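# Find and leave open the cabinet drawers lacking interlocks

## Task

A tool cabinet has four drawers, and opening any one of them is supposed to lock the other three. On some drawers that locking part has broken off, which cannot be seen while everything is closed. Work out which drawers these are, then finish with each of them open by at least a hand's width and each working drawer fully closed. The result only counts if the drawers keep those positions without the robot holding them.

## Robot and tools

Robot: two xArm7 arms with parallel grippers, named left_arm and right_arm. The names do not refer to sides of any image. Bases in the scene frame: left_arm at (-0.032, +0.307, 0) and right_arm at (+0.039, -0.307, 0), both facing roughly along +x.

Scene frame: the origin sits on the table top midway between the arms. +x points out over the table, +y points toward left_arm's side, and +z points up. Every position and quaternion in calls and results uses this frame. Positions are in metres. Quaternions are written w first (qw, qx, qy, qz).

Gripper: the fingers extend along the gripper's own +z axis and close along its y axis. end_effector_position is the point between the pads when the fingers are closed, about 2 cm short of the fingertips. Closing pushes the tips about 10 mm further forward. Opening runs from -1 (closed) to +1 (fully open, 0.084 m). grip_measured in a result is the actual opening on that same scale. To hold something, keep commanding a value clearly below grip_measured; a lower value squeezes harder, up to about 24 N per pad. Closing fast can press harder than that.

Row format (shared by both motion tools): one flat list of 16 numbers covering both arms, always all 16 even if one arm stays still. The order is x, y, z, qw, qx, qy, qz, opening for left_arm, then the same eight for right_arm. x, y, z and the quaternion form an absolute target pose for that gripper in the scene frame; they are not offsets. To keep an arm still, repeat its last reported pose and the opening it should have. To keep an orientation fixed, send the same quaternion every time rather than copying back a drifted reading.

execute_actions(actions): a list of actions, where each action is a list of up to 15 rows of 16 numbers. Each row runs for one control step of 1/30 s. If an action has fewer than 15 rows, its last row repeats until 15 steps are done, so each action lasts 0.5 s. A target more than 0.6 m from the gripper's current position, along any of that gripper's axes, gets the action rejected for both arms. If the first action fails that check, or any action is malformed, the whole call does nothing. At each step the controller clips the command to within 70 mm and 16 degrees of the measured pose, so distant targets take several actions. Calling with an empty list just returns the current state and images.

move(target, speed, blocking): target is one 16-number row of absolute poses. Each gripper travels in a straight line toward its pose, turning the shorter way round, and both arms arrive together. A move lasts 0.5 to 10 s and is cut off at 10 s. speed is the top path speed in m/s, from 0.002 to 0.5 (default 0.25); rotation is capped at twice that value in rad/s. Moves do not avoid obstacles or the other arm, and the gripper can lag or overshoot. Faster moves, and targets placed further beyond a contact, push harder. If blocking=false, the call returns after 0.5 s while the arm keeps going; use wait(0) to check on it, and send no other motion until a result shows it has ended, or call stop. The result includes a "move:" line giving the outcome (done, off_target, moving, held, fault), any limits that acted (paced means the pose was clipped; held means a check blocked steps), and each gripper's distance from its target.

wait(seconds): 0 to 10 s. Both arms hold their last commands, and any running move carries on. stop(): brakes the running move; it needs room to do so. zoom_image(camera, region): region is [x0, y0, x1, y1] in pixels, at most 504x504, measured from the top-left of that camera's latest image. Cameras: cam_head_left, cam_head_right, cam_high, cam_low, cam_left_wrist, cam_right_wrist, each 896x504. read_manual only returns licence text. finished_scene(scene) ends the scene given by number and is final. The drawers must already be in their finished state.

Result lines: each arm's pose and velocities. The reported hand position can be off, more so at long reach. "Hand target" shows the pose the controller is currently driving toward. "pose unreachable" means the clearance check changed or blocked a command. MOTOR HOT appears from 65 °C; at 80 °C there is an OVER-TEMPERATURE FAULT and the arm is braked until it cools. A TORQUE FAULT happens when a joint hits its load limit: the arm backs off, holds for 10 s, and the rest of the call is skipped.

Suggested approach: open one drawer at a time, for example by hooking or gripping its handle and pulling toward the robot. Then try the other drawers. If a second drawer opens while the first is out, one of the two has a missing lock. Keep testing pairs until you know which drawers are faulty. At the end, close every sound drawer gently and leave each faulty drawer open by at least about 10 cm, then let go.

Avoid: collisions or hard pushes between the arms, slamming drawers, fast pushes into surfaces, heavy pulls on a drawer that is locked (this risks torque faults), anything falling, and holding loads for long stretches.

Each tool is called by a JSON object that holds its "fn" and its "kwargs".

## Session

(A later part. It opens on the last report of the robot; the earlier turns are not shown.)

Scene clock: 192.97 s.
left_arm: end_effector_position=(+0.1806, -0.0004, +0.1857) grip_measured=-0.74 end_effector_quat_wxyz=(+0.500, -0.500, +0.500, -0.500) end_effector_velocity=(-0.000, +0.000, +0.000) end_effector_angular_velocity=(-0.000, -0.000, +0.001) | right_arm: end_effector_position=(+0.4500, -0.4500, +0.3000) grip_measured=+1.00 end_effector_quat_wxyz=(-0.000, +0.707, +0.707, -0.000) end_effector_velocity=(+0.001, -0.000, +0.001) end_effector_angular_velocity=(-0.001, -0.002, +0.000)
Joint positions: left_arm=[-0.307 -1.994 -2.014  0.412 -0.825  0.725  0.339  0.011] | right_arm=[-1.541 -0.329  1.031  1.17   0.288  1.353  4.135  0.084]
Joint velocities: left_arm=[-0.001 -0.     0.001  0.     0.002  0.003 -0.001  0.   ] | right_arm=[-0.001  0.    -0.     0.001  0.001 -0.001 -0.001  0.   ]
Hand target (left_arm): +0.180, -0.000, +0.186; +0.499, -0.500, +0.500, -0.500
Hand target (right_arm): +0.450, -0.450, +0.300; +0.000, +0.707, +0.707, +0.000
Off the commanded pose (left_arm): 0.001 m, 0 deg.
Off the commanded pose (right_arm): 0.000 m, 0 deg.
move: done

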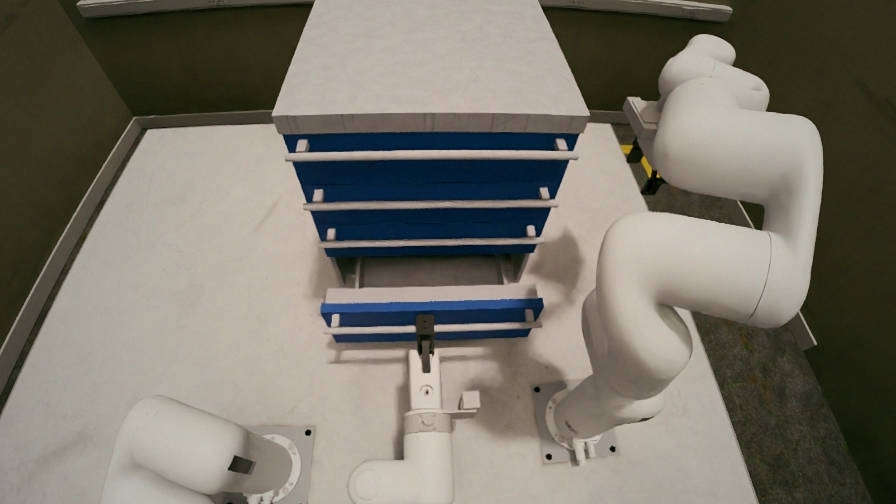

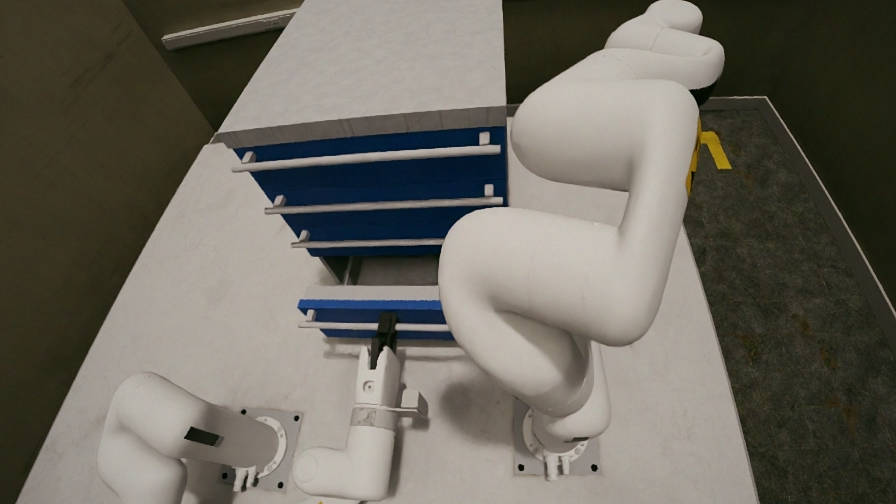

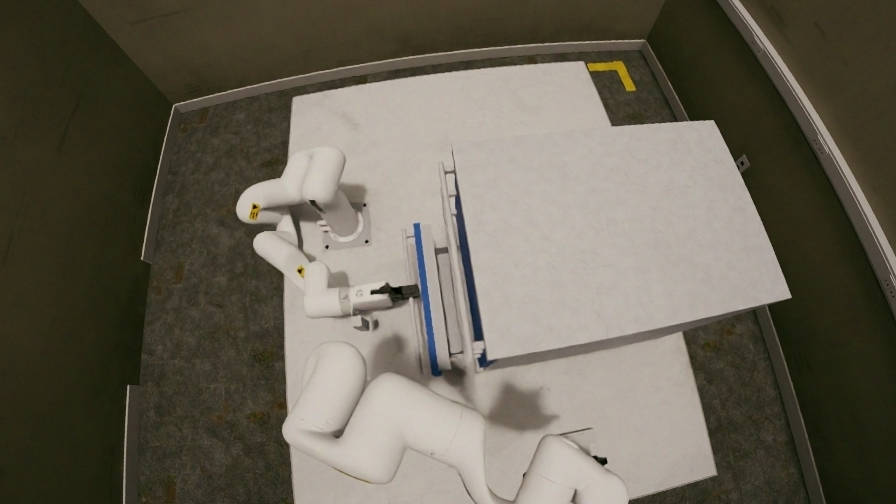

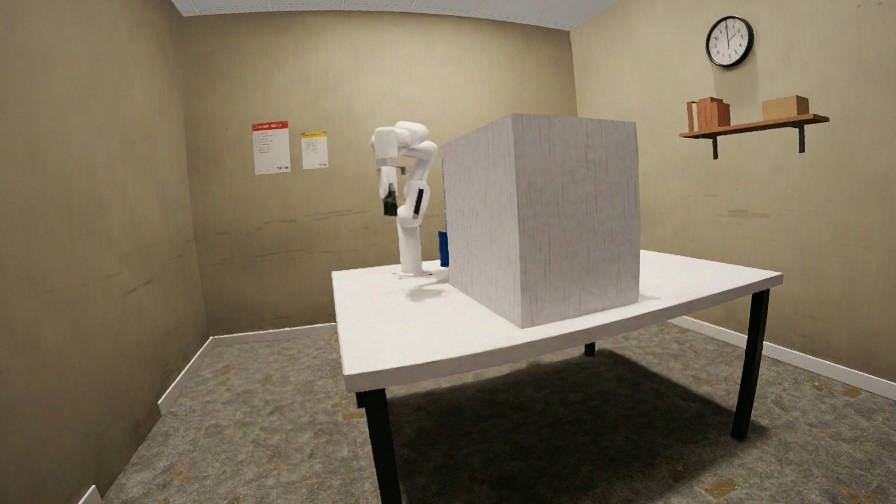

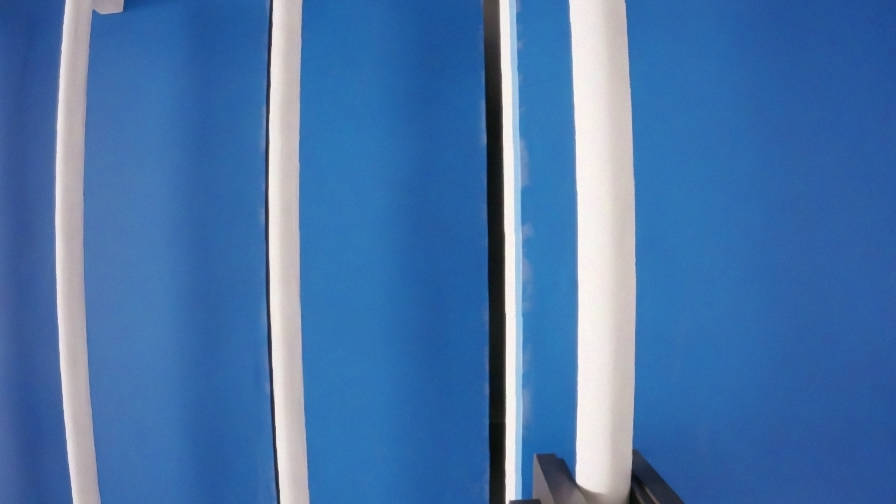

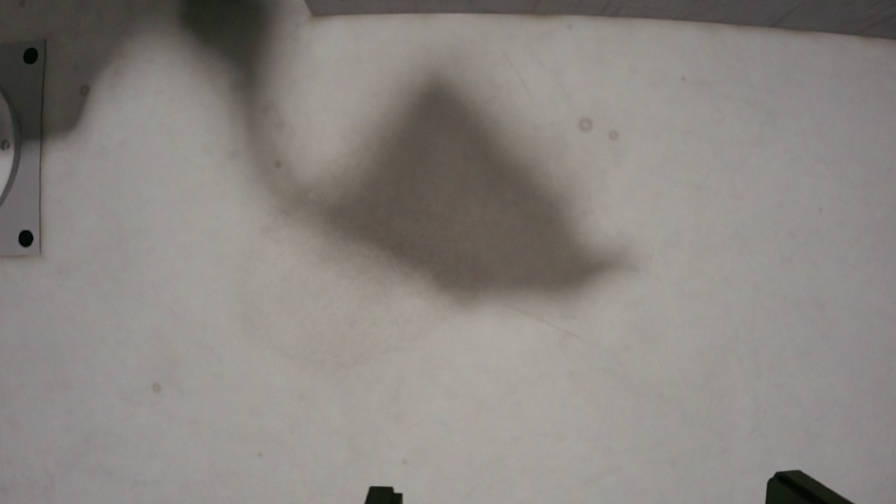

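{"fn": "execute_actions", "kwargs": {"actions": [[[0.18,0.0,0.186,-0.5,0.5,-0.5,0.5,0.0, 0.45,-0.45,0.30,0,0.707,0.707,0,1]],[[0.172,0.0,0.186,-0.5,0.5,-0.5,0.5,0.0, 0.45,-0.45,0.30,0,0.707,0.707,0,1],[0.166,0.0,0.186,-0.5,0.5,-0.5,0.5,0.0, 0.45,-0.45,0.30,0,0.707,0.707,0,1],[0.160,0.0,0.186,-0.5,0.5,-0.5,0.5,0.0, 0.45,-0.45,0.30,0,0.707,0.707,0,1],[0.154,0.0,0.186,-0.5,0.5,-0.5,0.5,0.0, 0.45,-0.45,0.30,0,0.707,0.707,0,1],[0.148,0.0,0.186,-0.5,0.5,-0.5,0.5,0.0, 0.45,-0.45,0.30,0,0.707,0.707,0,1],[0.142,0.0,0.186,-0.5,0.5,-0.5,0.5,0.0, 0.45,-0.45,0.30,0,0.707,0.707,0,1]]]}}

{"fn": "move", "kwargs": {"target": [0.142,0.0,0.291,-0.5,0.5,-0.5,0.5,0.0, 0.45,-0.45,0.30,0,0.707,0.707,0,1], "speed": 0.2}}

{"fn": "move", "kwargs": {"target": [0.27,0.0,0.291,-0.5,0.5,-0.5,0.5,0.0, 0.45,-0.45,0.30,0,0.707,0.707,0,1], "speed": 0.2}}

Scene clock: 217.93 s.
left_arm: end_effector_position=(+0.1427, +0.0003, +0.1860) grip_measured=-0.01 end_effector_quat_wxyz=(+0.500, -0.500, +0.500, -0.500) end_effector_velocity=(+0.002, +0.003, +0.001) end_effector_angular_velocity=(-0.001, -0.002, +0.011) | right_arm: end_effector_position=(+0.4500, -0.4500, +0.3000) grip_measured=+1.00 end_effector_quat_wxyz=(-0.000, +0.707, +0.707, -0.000) end_effector_velocity=(+0.001, +0.000, +0.001) end_effector_angular_velocity=(-0.001, -0.001, +0.003)
Joint positions: left_arm=[-0.427 -1.985 -1.979  0.431 -0.725  0.862  0.286  0.044] | right_arm=[-1.541 -0.329  1.031  1.17   0.288  1.353  4.135  0.084]
Joint velocities: left_arm=[ 0.001 -0.001 -0.001 -0.001  0.003  0.008 -0.002  0.   ] | right_arm=[ 0.001  0.     0.     0.002 -0.001 -0.    -0.001  0.   ]
Hand target (left_arm): +0.142, -0.000, +0.186; +0.500, -0.500, +0.500, -0.500
Hand target (right_arm): +0.450, -0.450, +0.300; +0.000, +0.707, +0.707, +0.000
Off the commanded pose (left_arm): 0.001 m, 0 deg.
Off the commanded pose (right_arm): 0.000 m, 0 deg.

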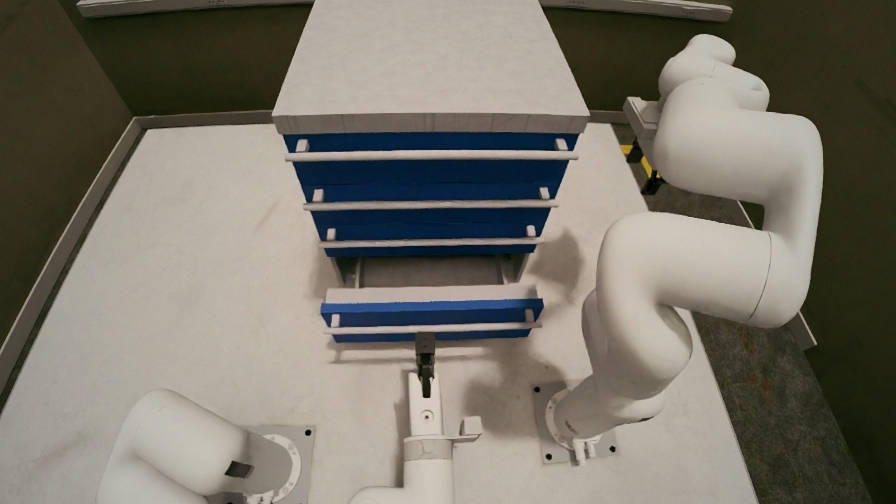

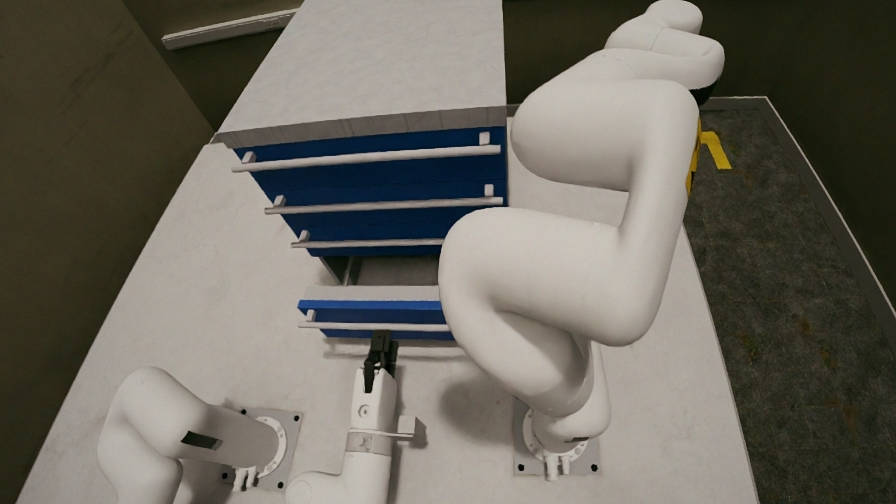

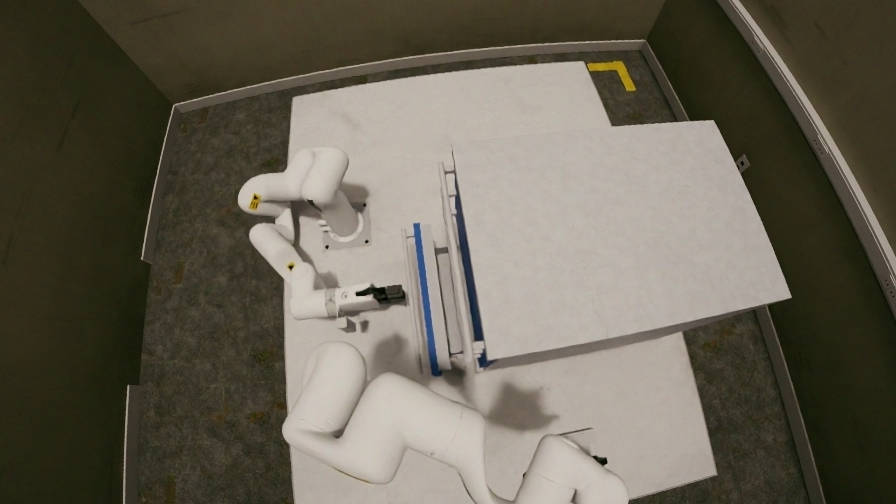

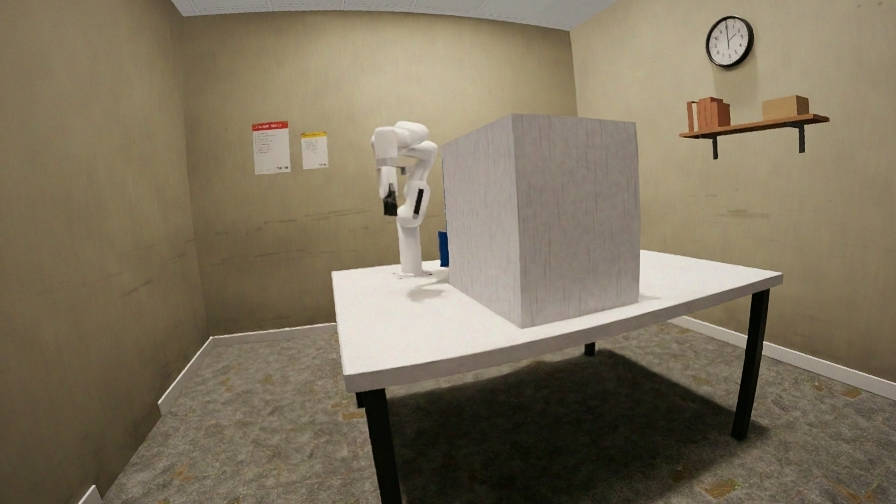

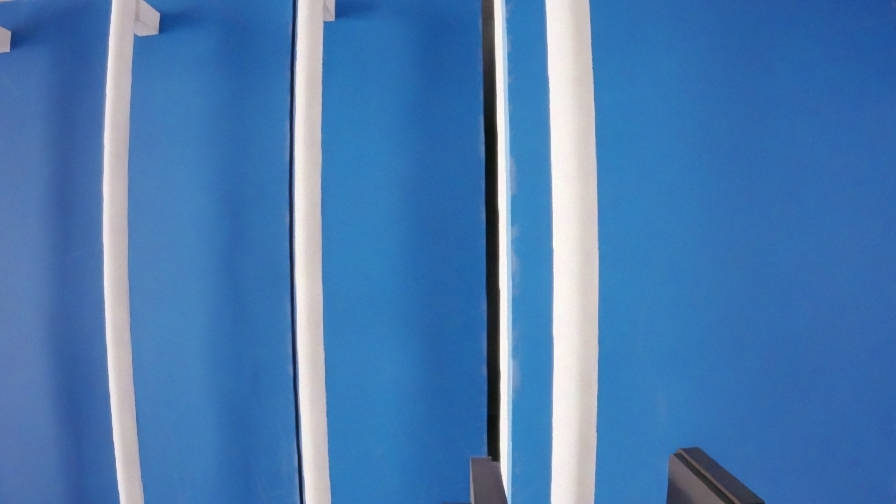

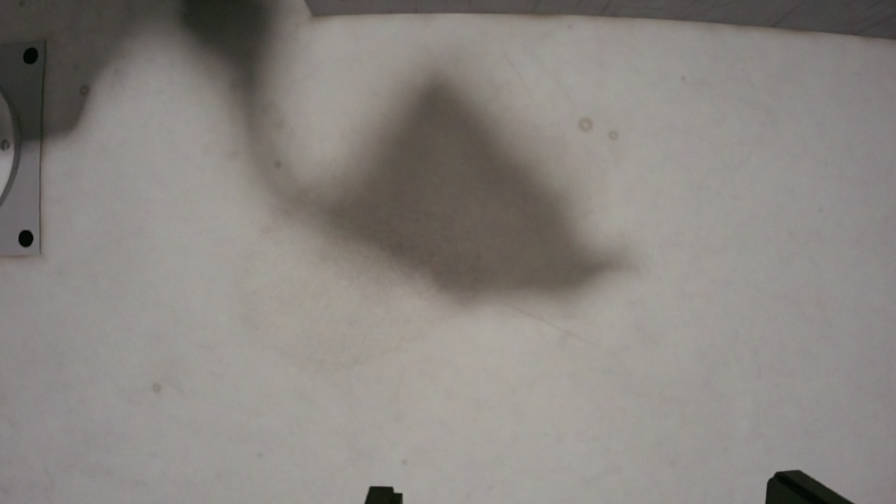

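Scene clock: 218.87 s.
left_arm: end_effector_position=(+0.1418, -0.0001, +0.2902) grip_measured=-0.01 end_effector_quat_wxyz=(+0.500, -0.500, +0.500, -0.500) end_effector_velocity=(+0.000, +0.001, +0.002) end_effector_angular_velocity=(-0.002, +0.001, +0.000) | right_arm: end_effector_position=(+0.4500, -0.4500, +0.3000) grip_measured=+1.00 end_effector_quat_wxyz=(-0.000, +0.707, +0.707, -0.000) end_effector_velocity=(+0.000, -0.000, +0.000) end_effector_angular_velocity=(-0.001, -0.001, -0.002)
Joint positions: left_arm=[-0.307 -2.024 -1.633  0.39  -0.637  0.82   0.554  0.044] | right_arm=[-1.541 -0.329  1.031  1.17   0.288  1.353  4.135  0.084]
Joint velocities: left_arm=[ 0.001 -0.001  0.006 -0.001  0.001  0.     0.003 -0.   ] | right_arm=[-0.001  0.     0.    -0.     0.    -0.001  0.001  0.   ]
Hand target (left_arm): +0.142, +0.000, +0.291; +0.500, -0.500, +0.500, -0.500
Hand target (right_arm): +0.450, -0.450, +0.300; +0.000, +0.707, +0.707, +0.000
Off the commanded pose (left_arm): 0.001 m, 0 deg.
Off the commanded pose (right_arm): 0.000 m, 0 deg.
move: done

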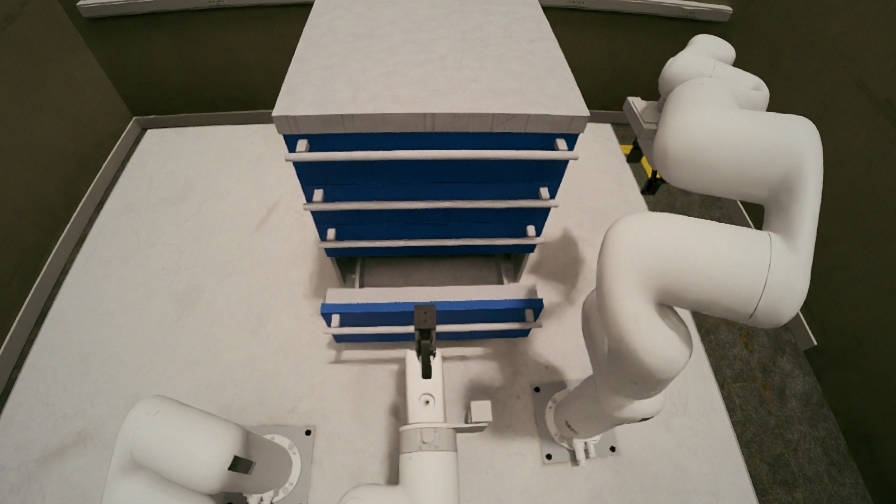

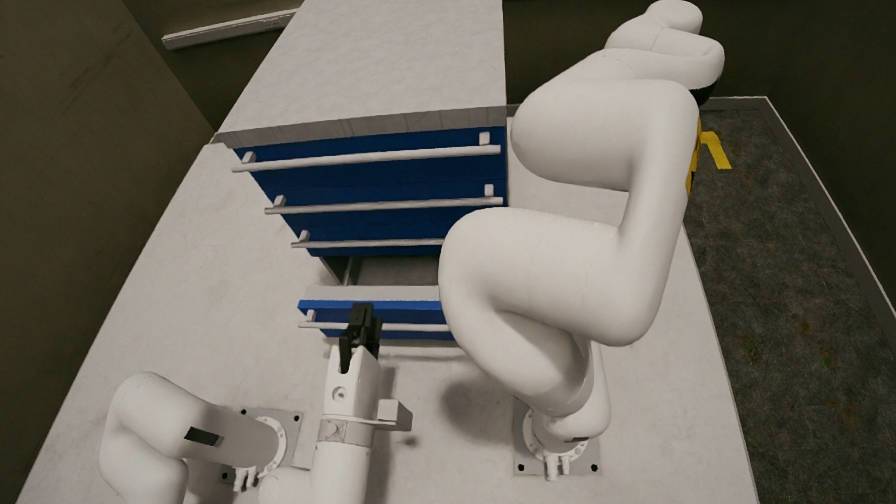

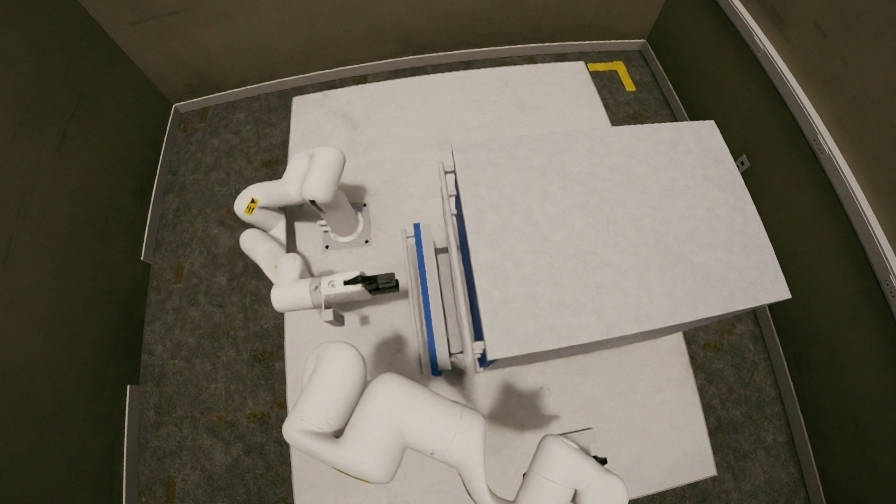

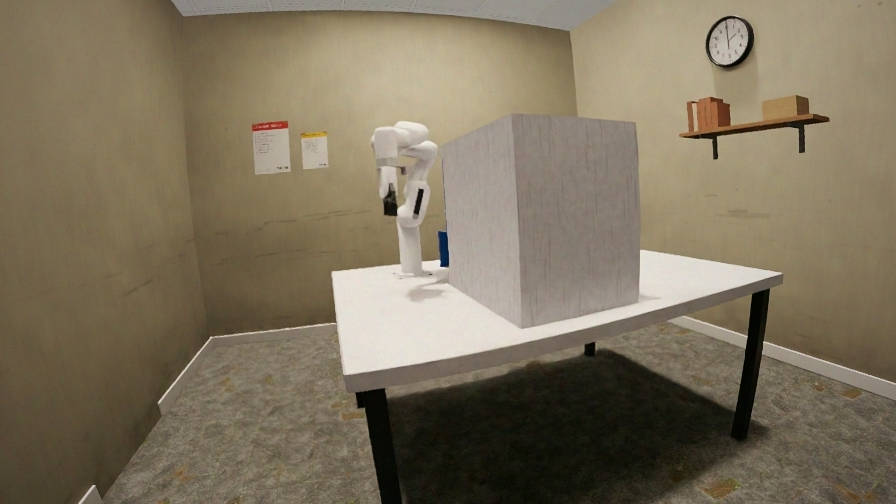

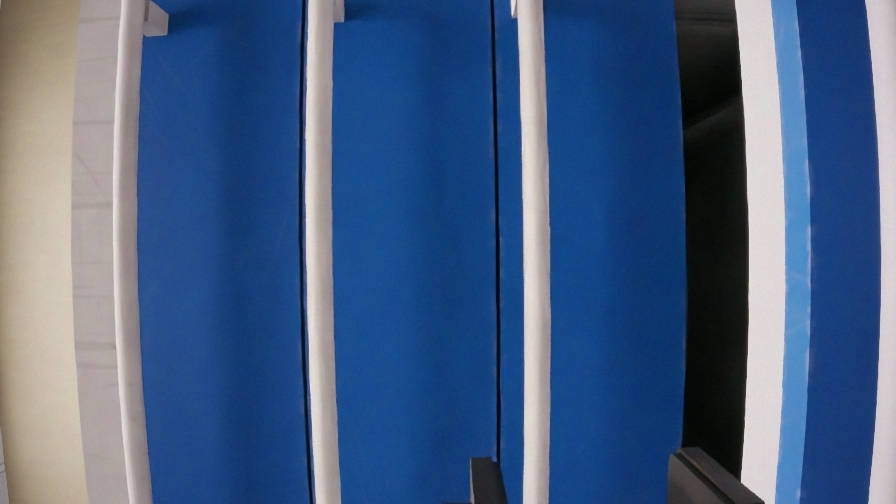

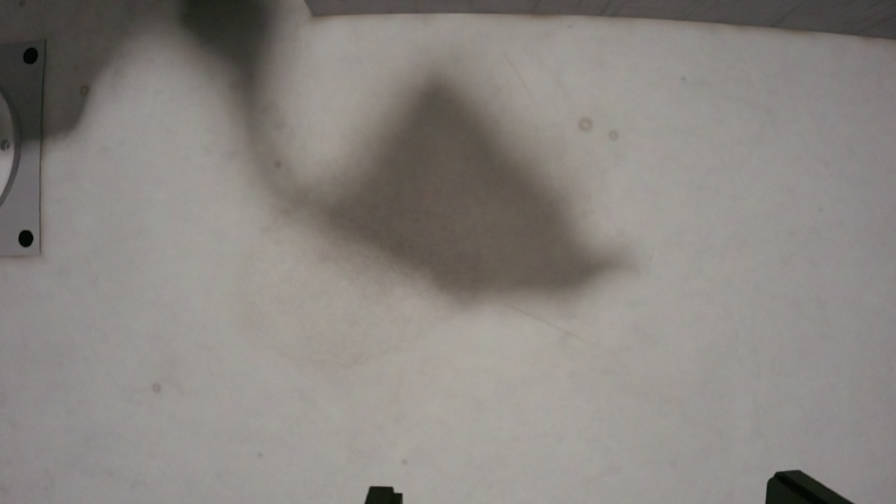

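Scene clock: 220.00 s.
left_arm: end_effector_position=(+0.2690, +0.0000, +0.2913) grip_measured=-0.01 end_effector_quat_wxyz=(+0.500, -0.499, +0.500, -0.500) end_effector_velocity=(+0.002, +0.002, -0.000) end_effector_angular_velocity=(+0.001, +0.000, +0.005) | right_arm: end_effector_position=(+0.4500, -0.4500, +0.3000) grip_measured=+1.00 end_effector_quat_wxyz=(-0.000, +0.707, +0.707, +0.000) end_effector_velocity=(+0.000, -0.000, +0.000) end_effector_angular_velocity=(-0.001, -0.000, +0.000)
Joint positions: left_arm=[ 0.208 -1.856 -1.682  0.408 -0.987  0.304  0.795  0.044] | right_arm=[-1.541 -0.329  1.031  1.17   0.288  1.353  4.135  0.084]
Joint velocities: left_arm=[ 0.006  0.003 -0.001 -0.002 -0.002 -0.004  0.003 -0.   ] | right_arm=[-0.     0.     0.     0.001 -0.001 -0.     0.     0.   ]
Hand target (left_arm): +0.269, +0.000, +0.291; +0.501, -0.500, +0.500, -0.500
Hand target (right_arm): +0.450, -0.450, +0.300; +0.000, +0.707, +0.707, +0.000
Off the commanded pose (left_arm): 0.001 m, 0 deg.
Off the commanded pose (right_arm): 0.000 m, 0 deg.
move: done

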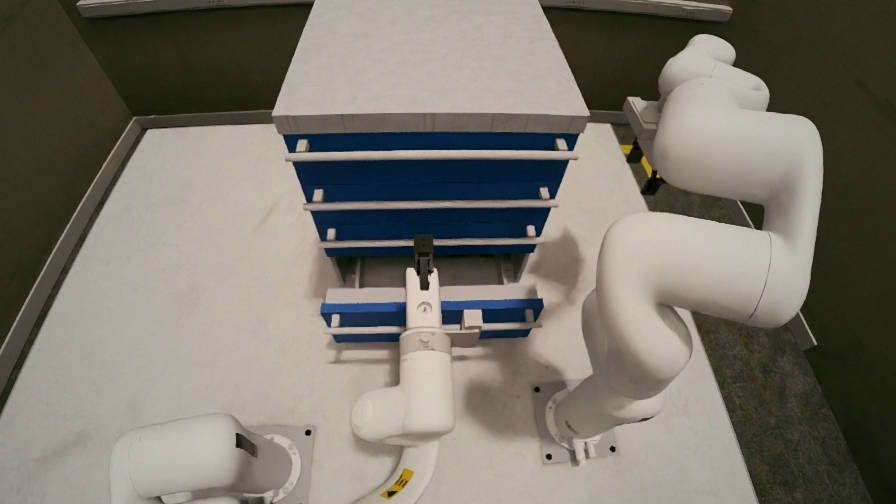

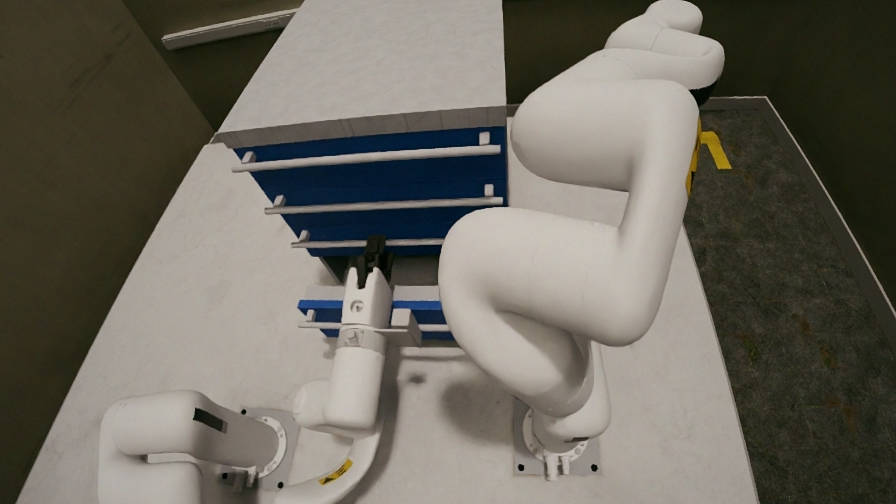

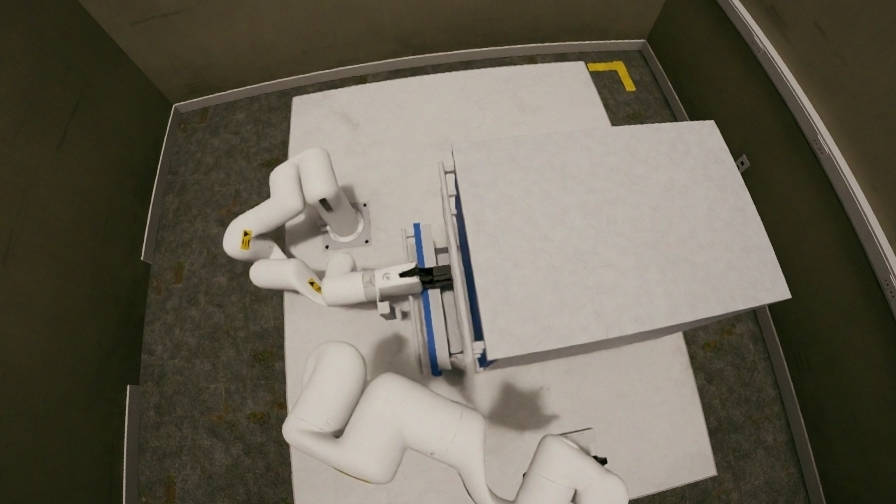

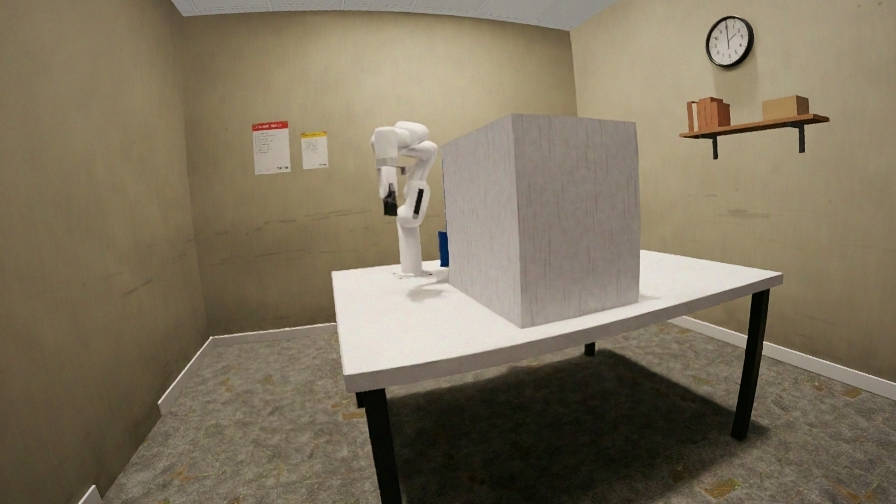

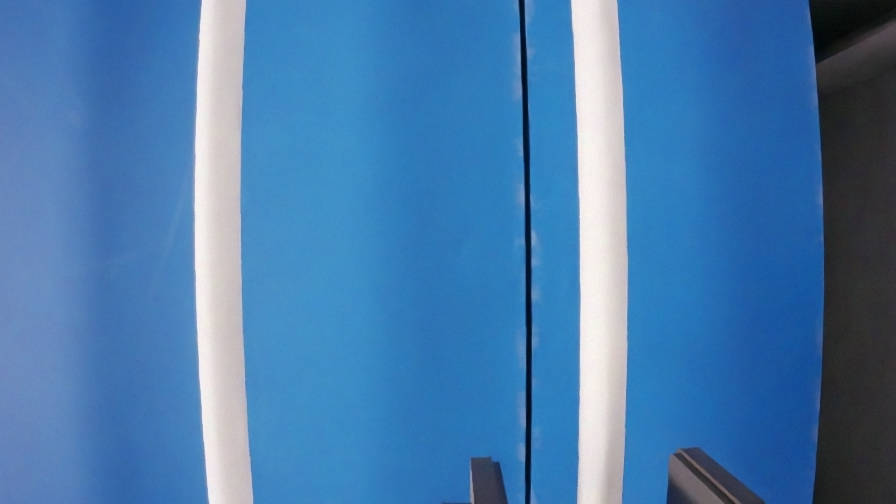

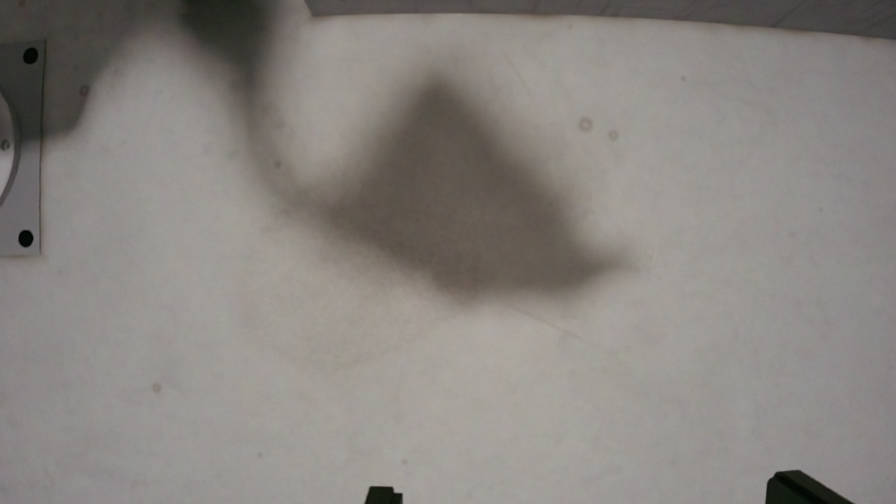

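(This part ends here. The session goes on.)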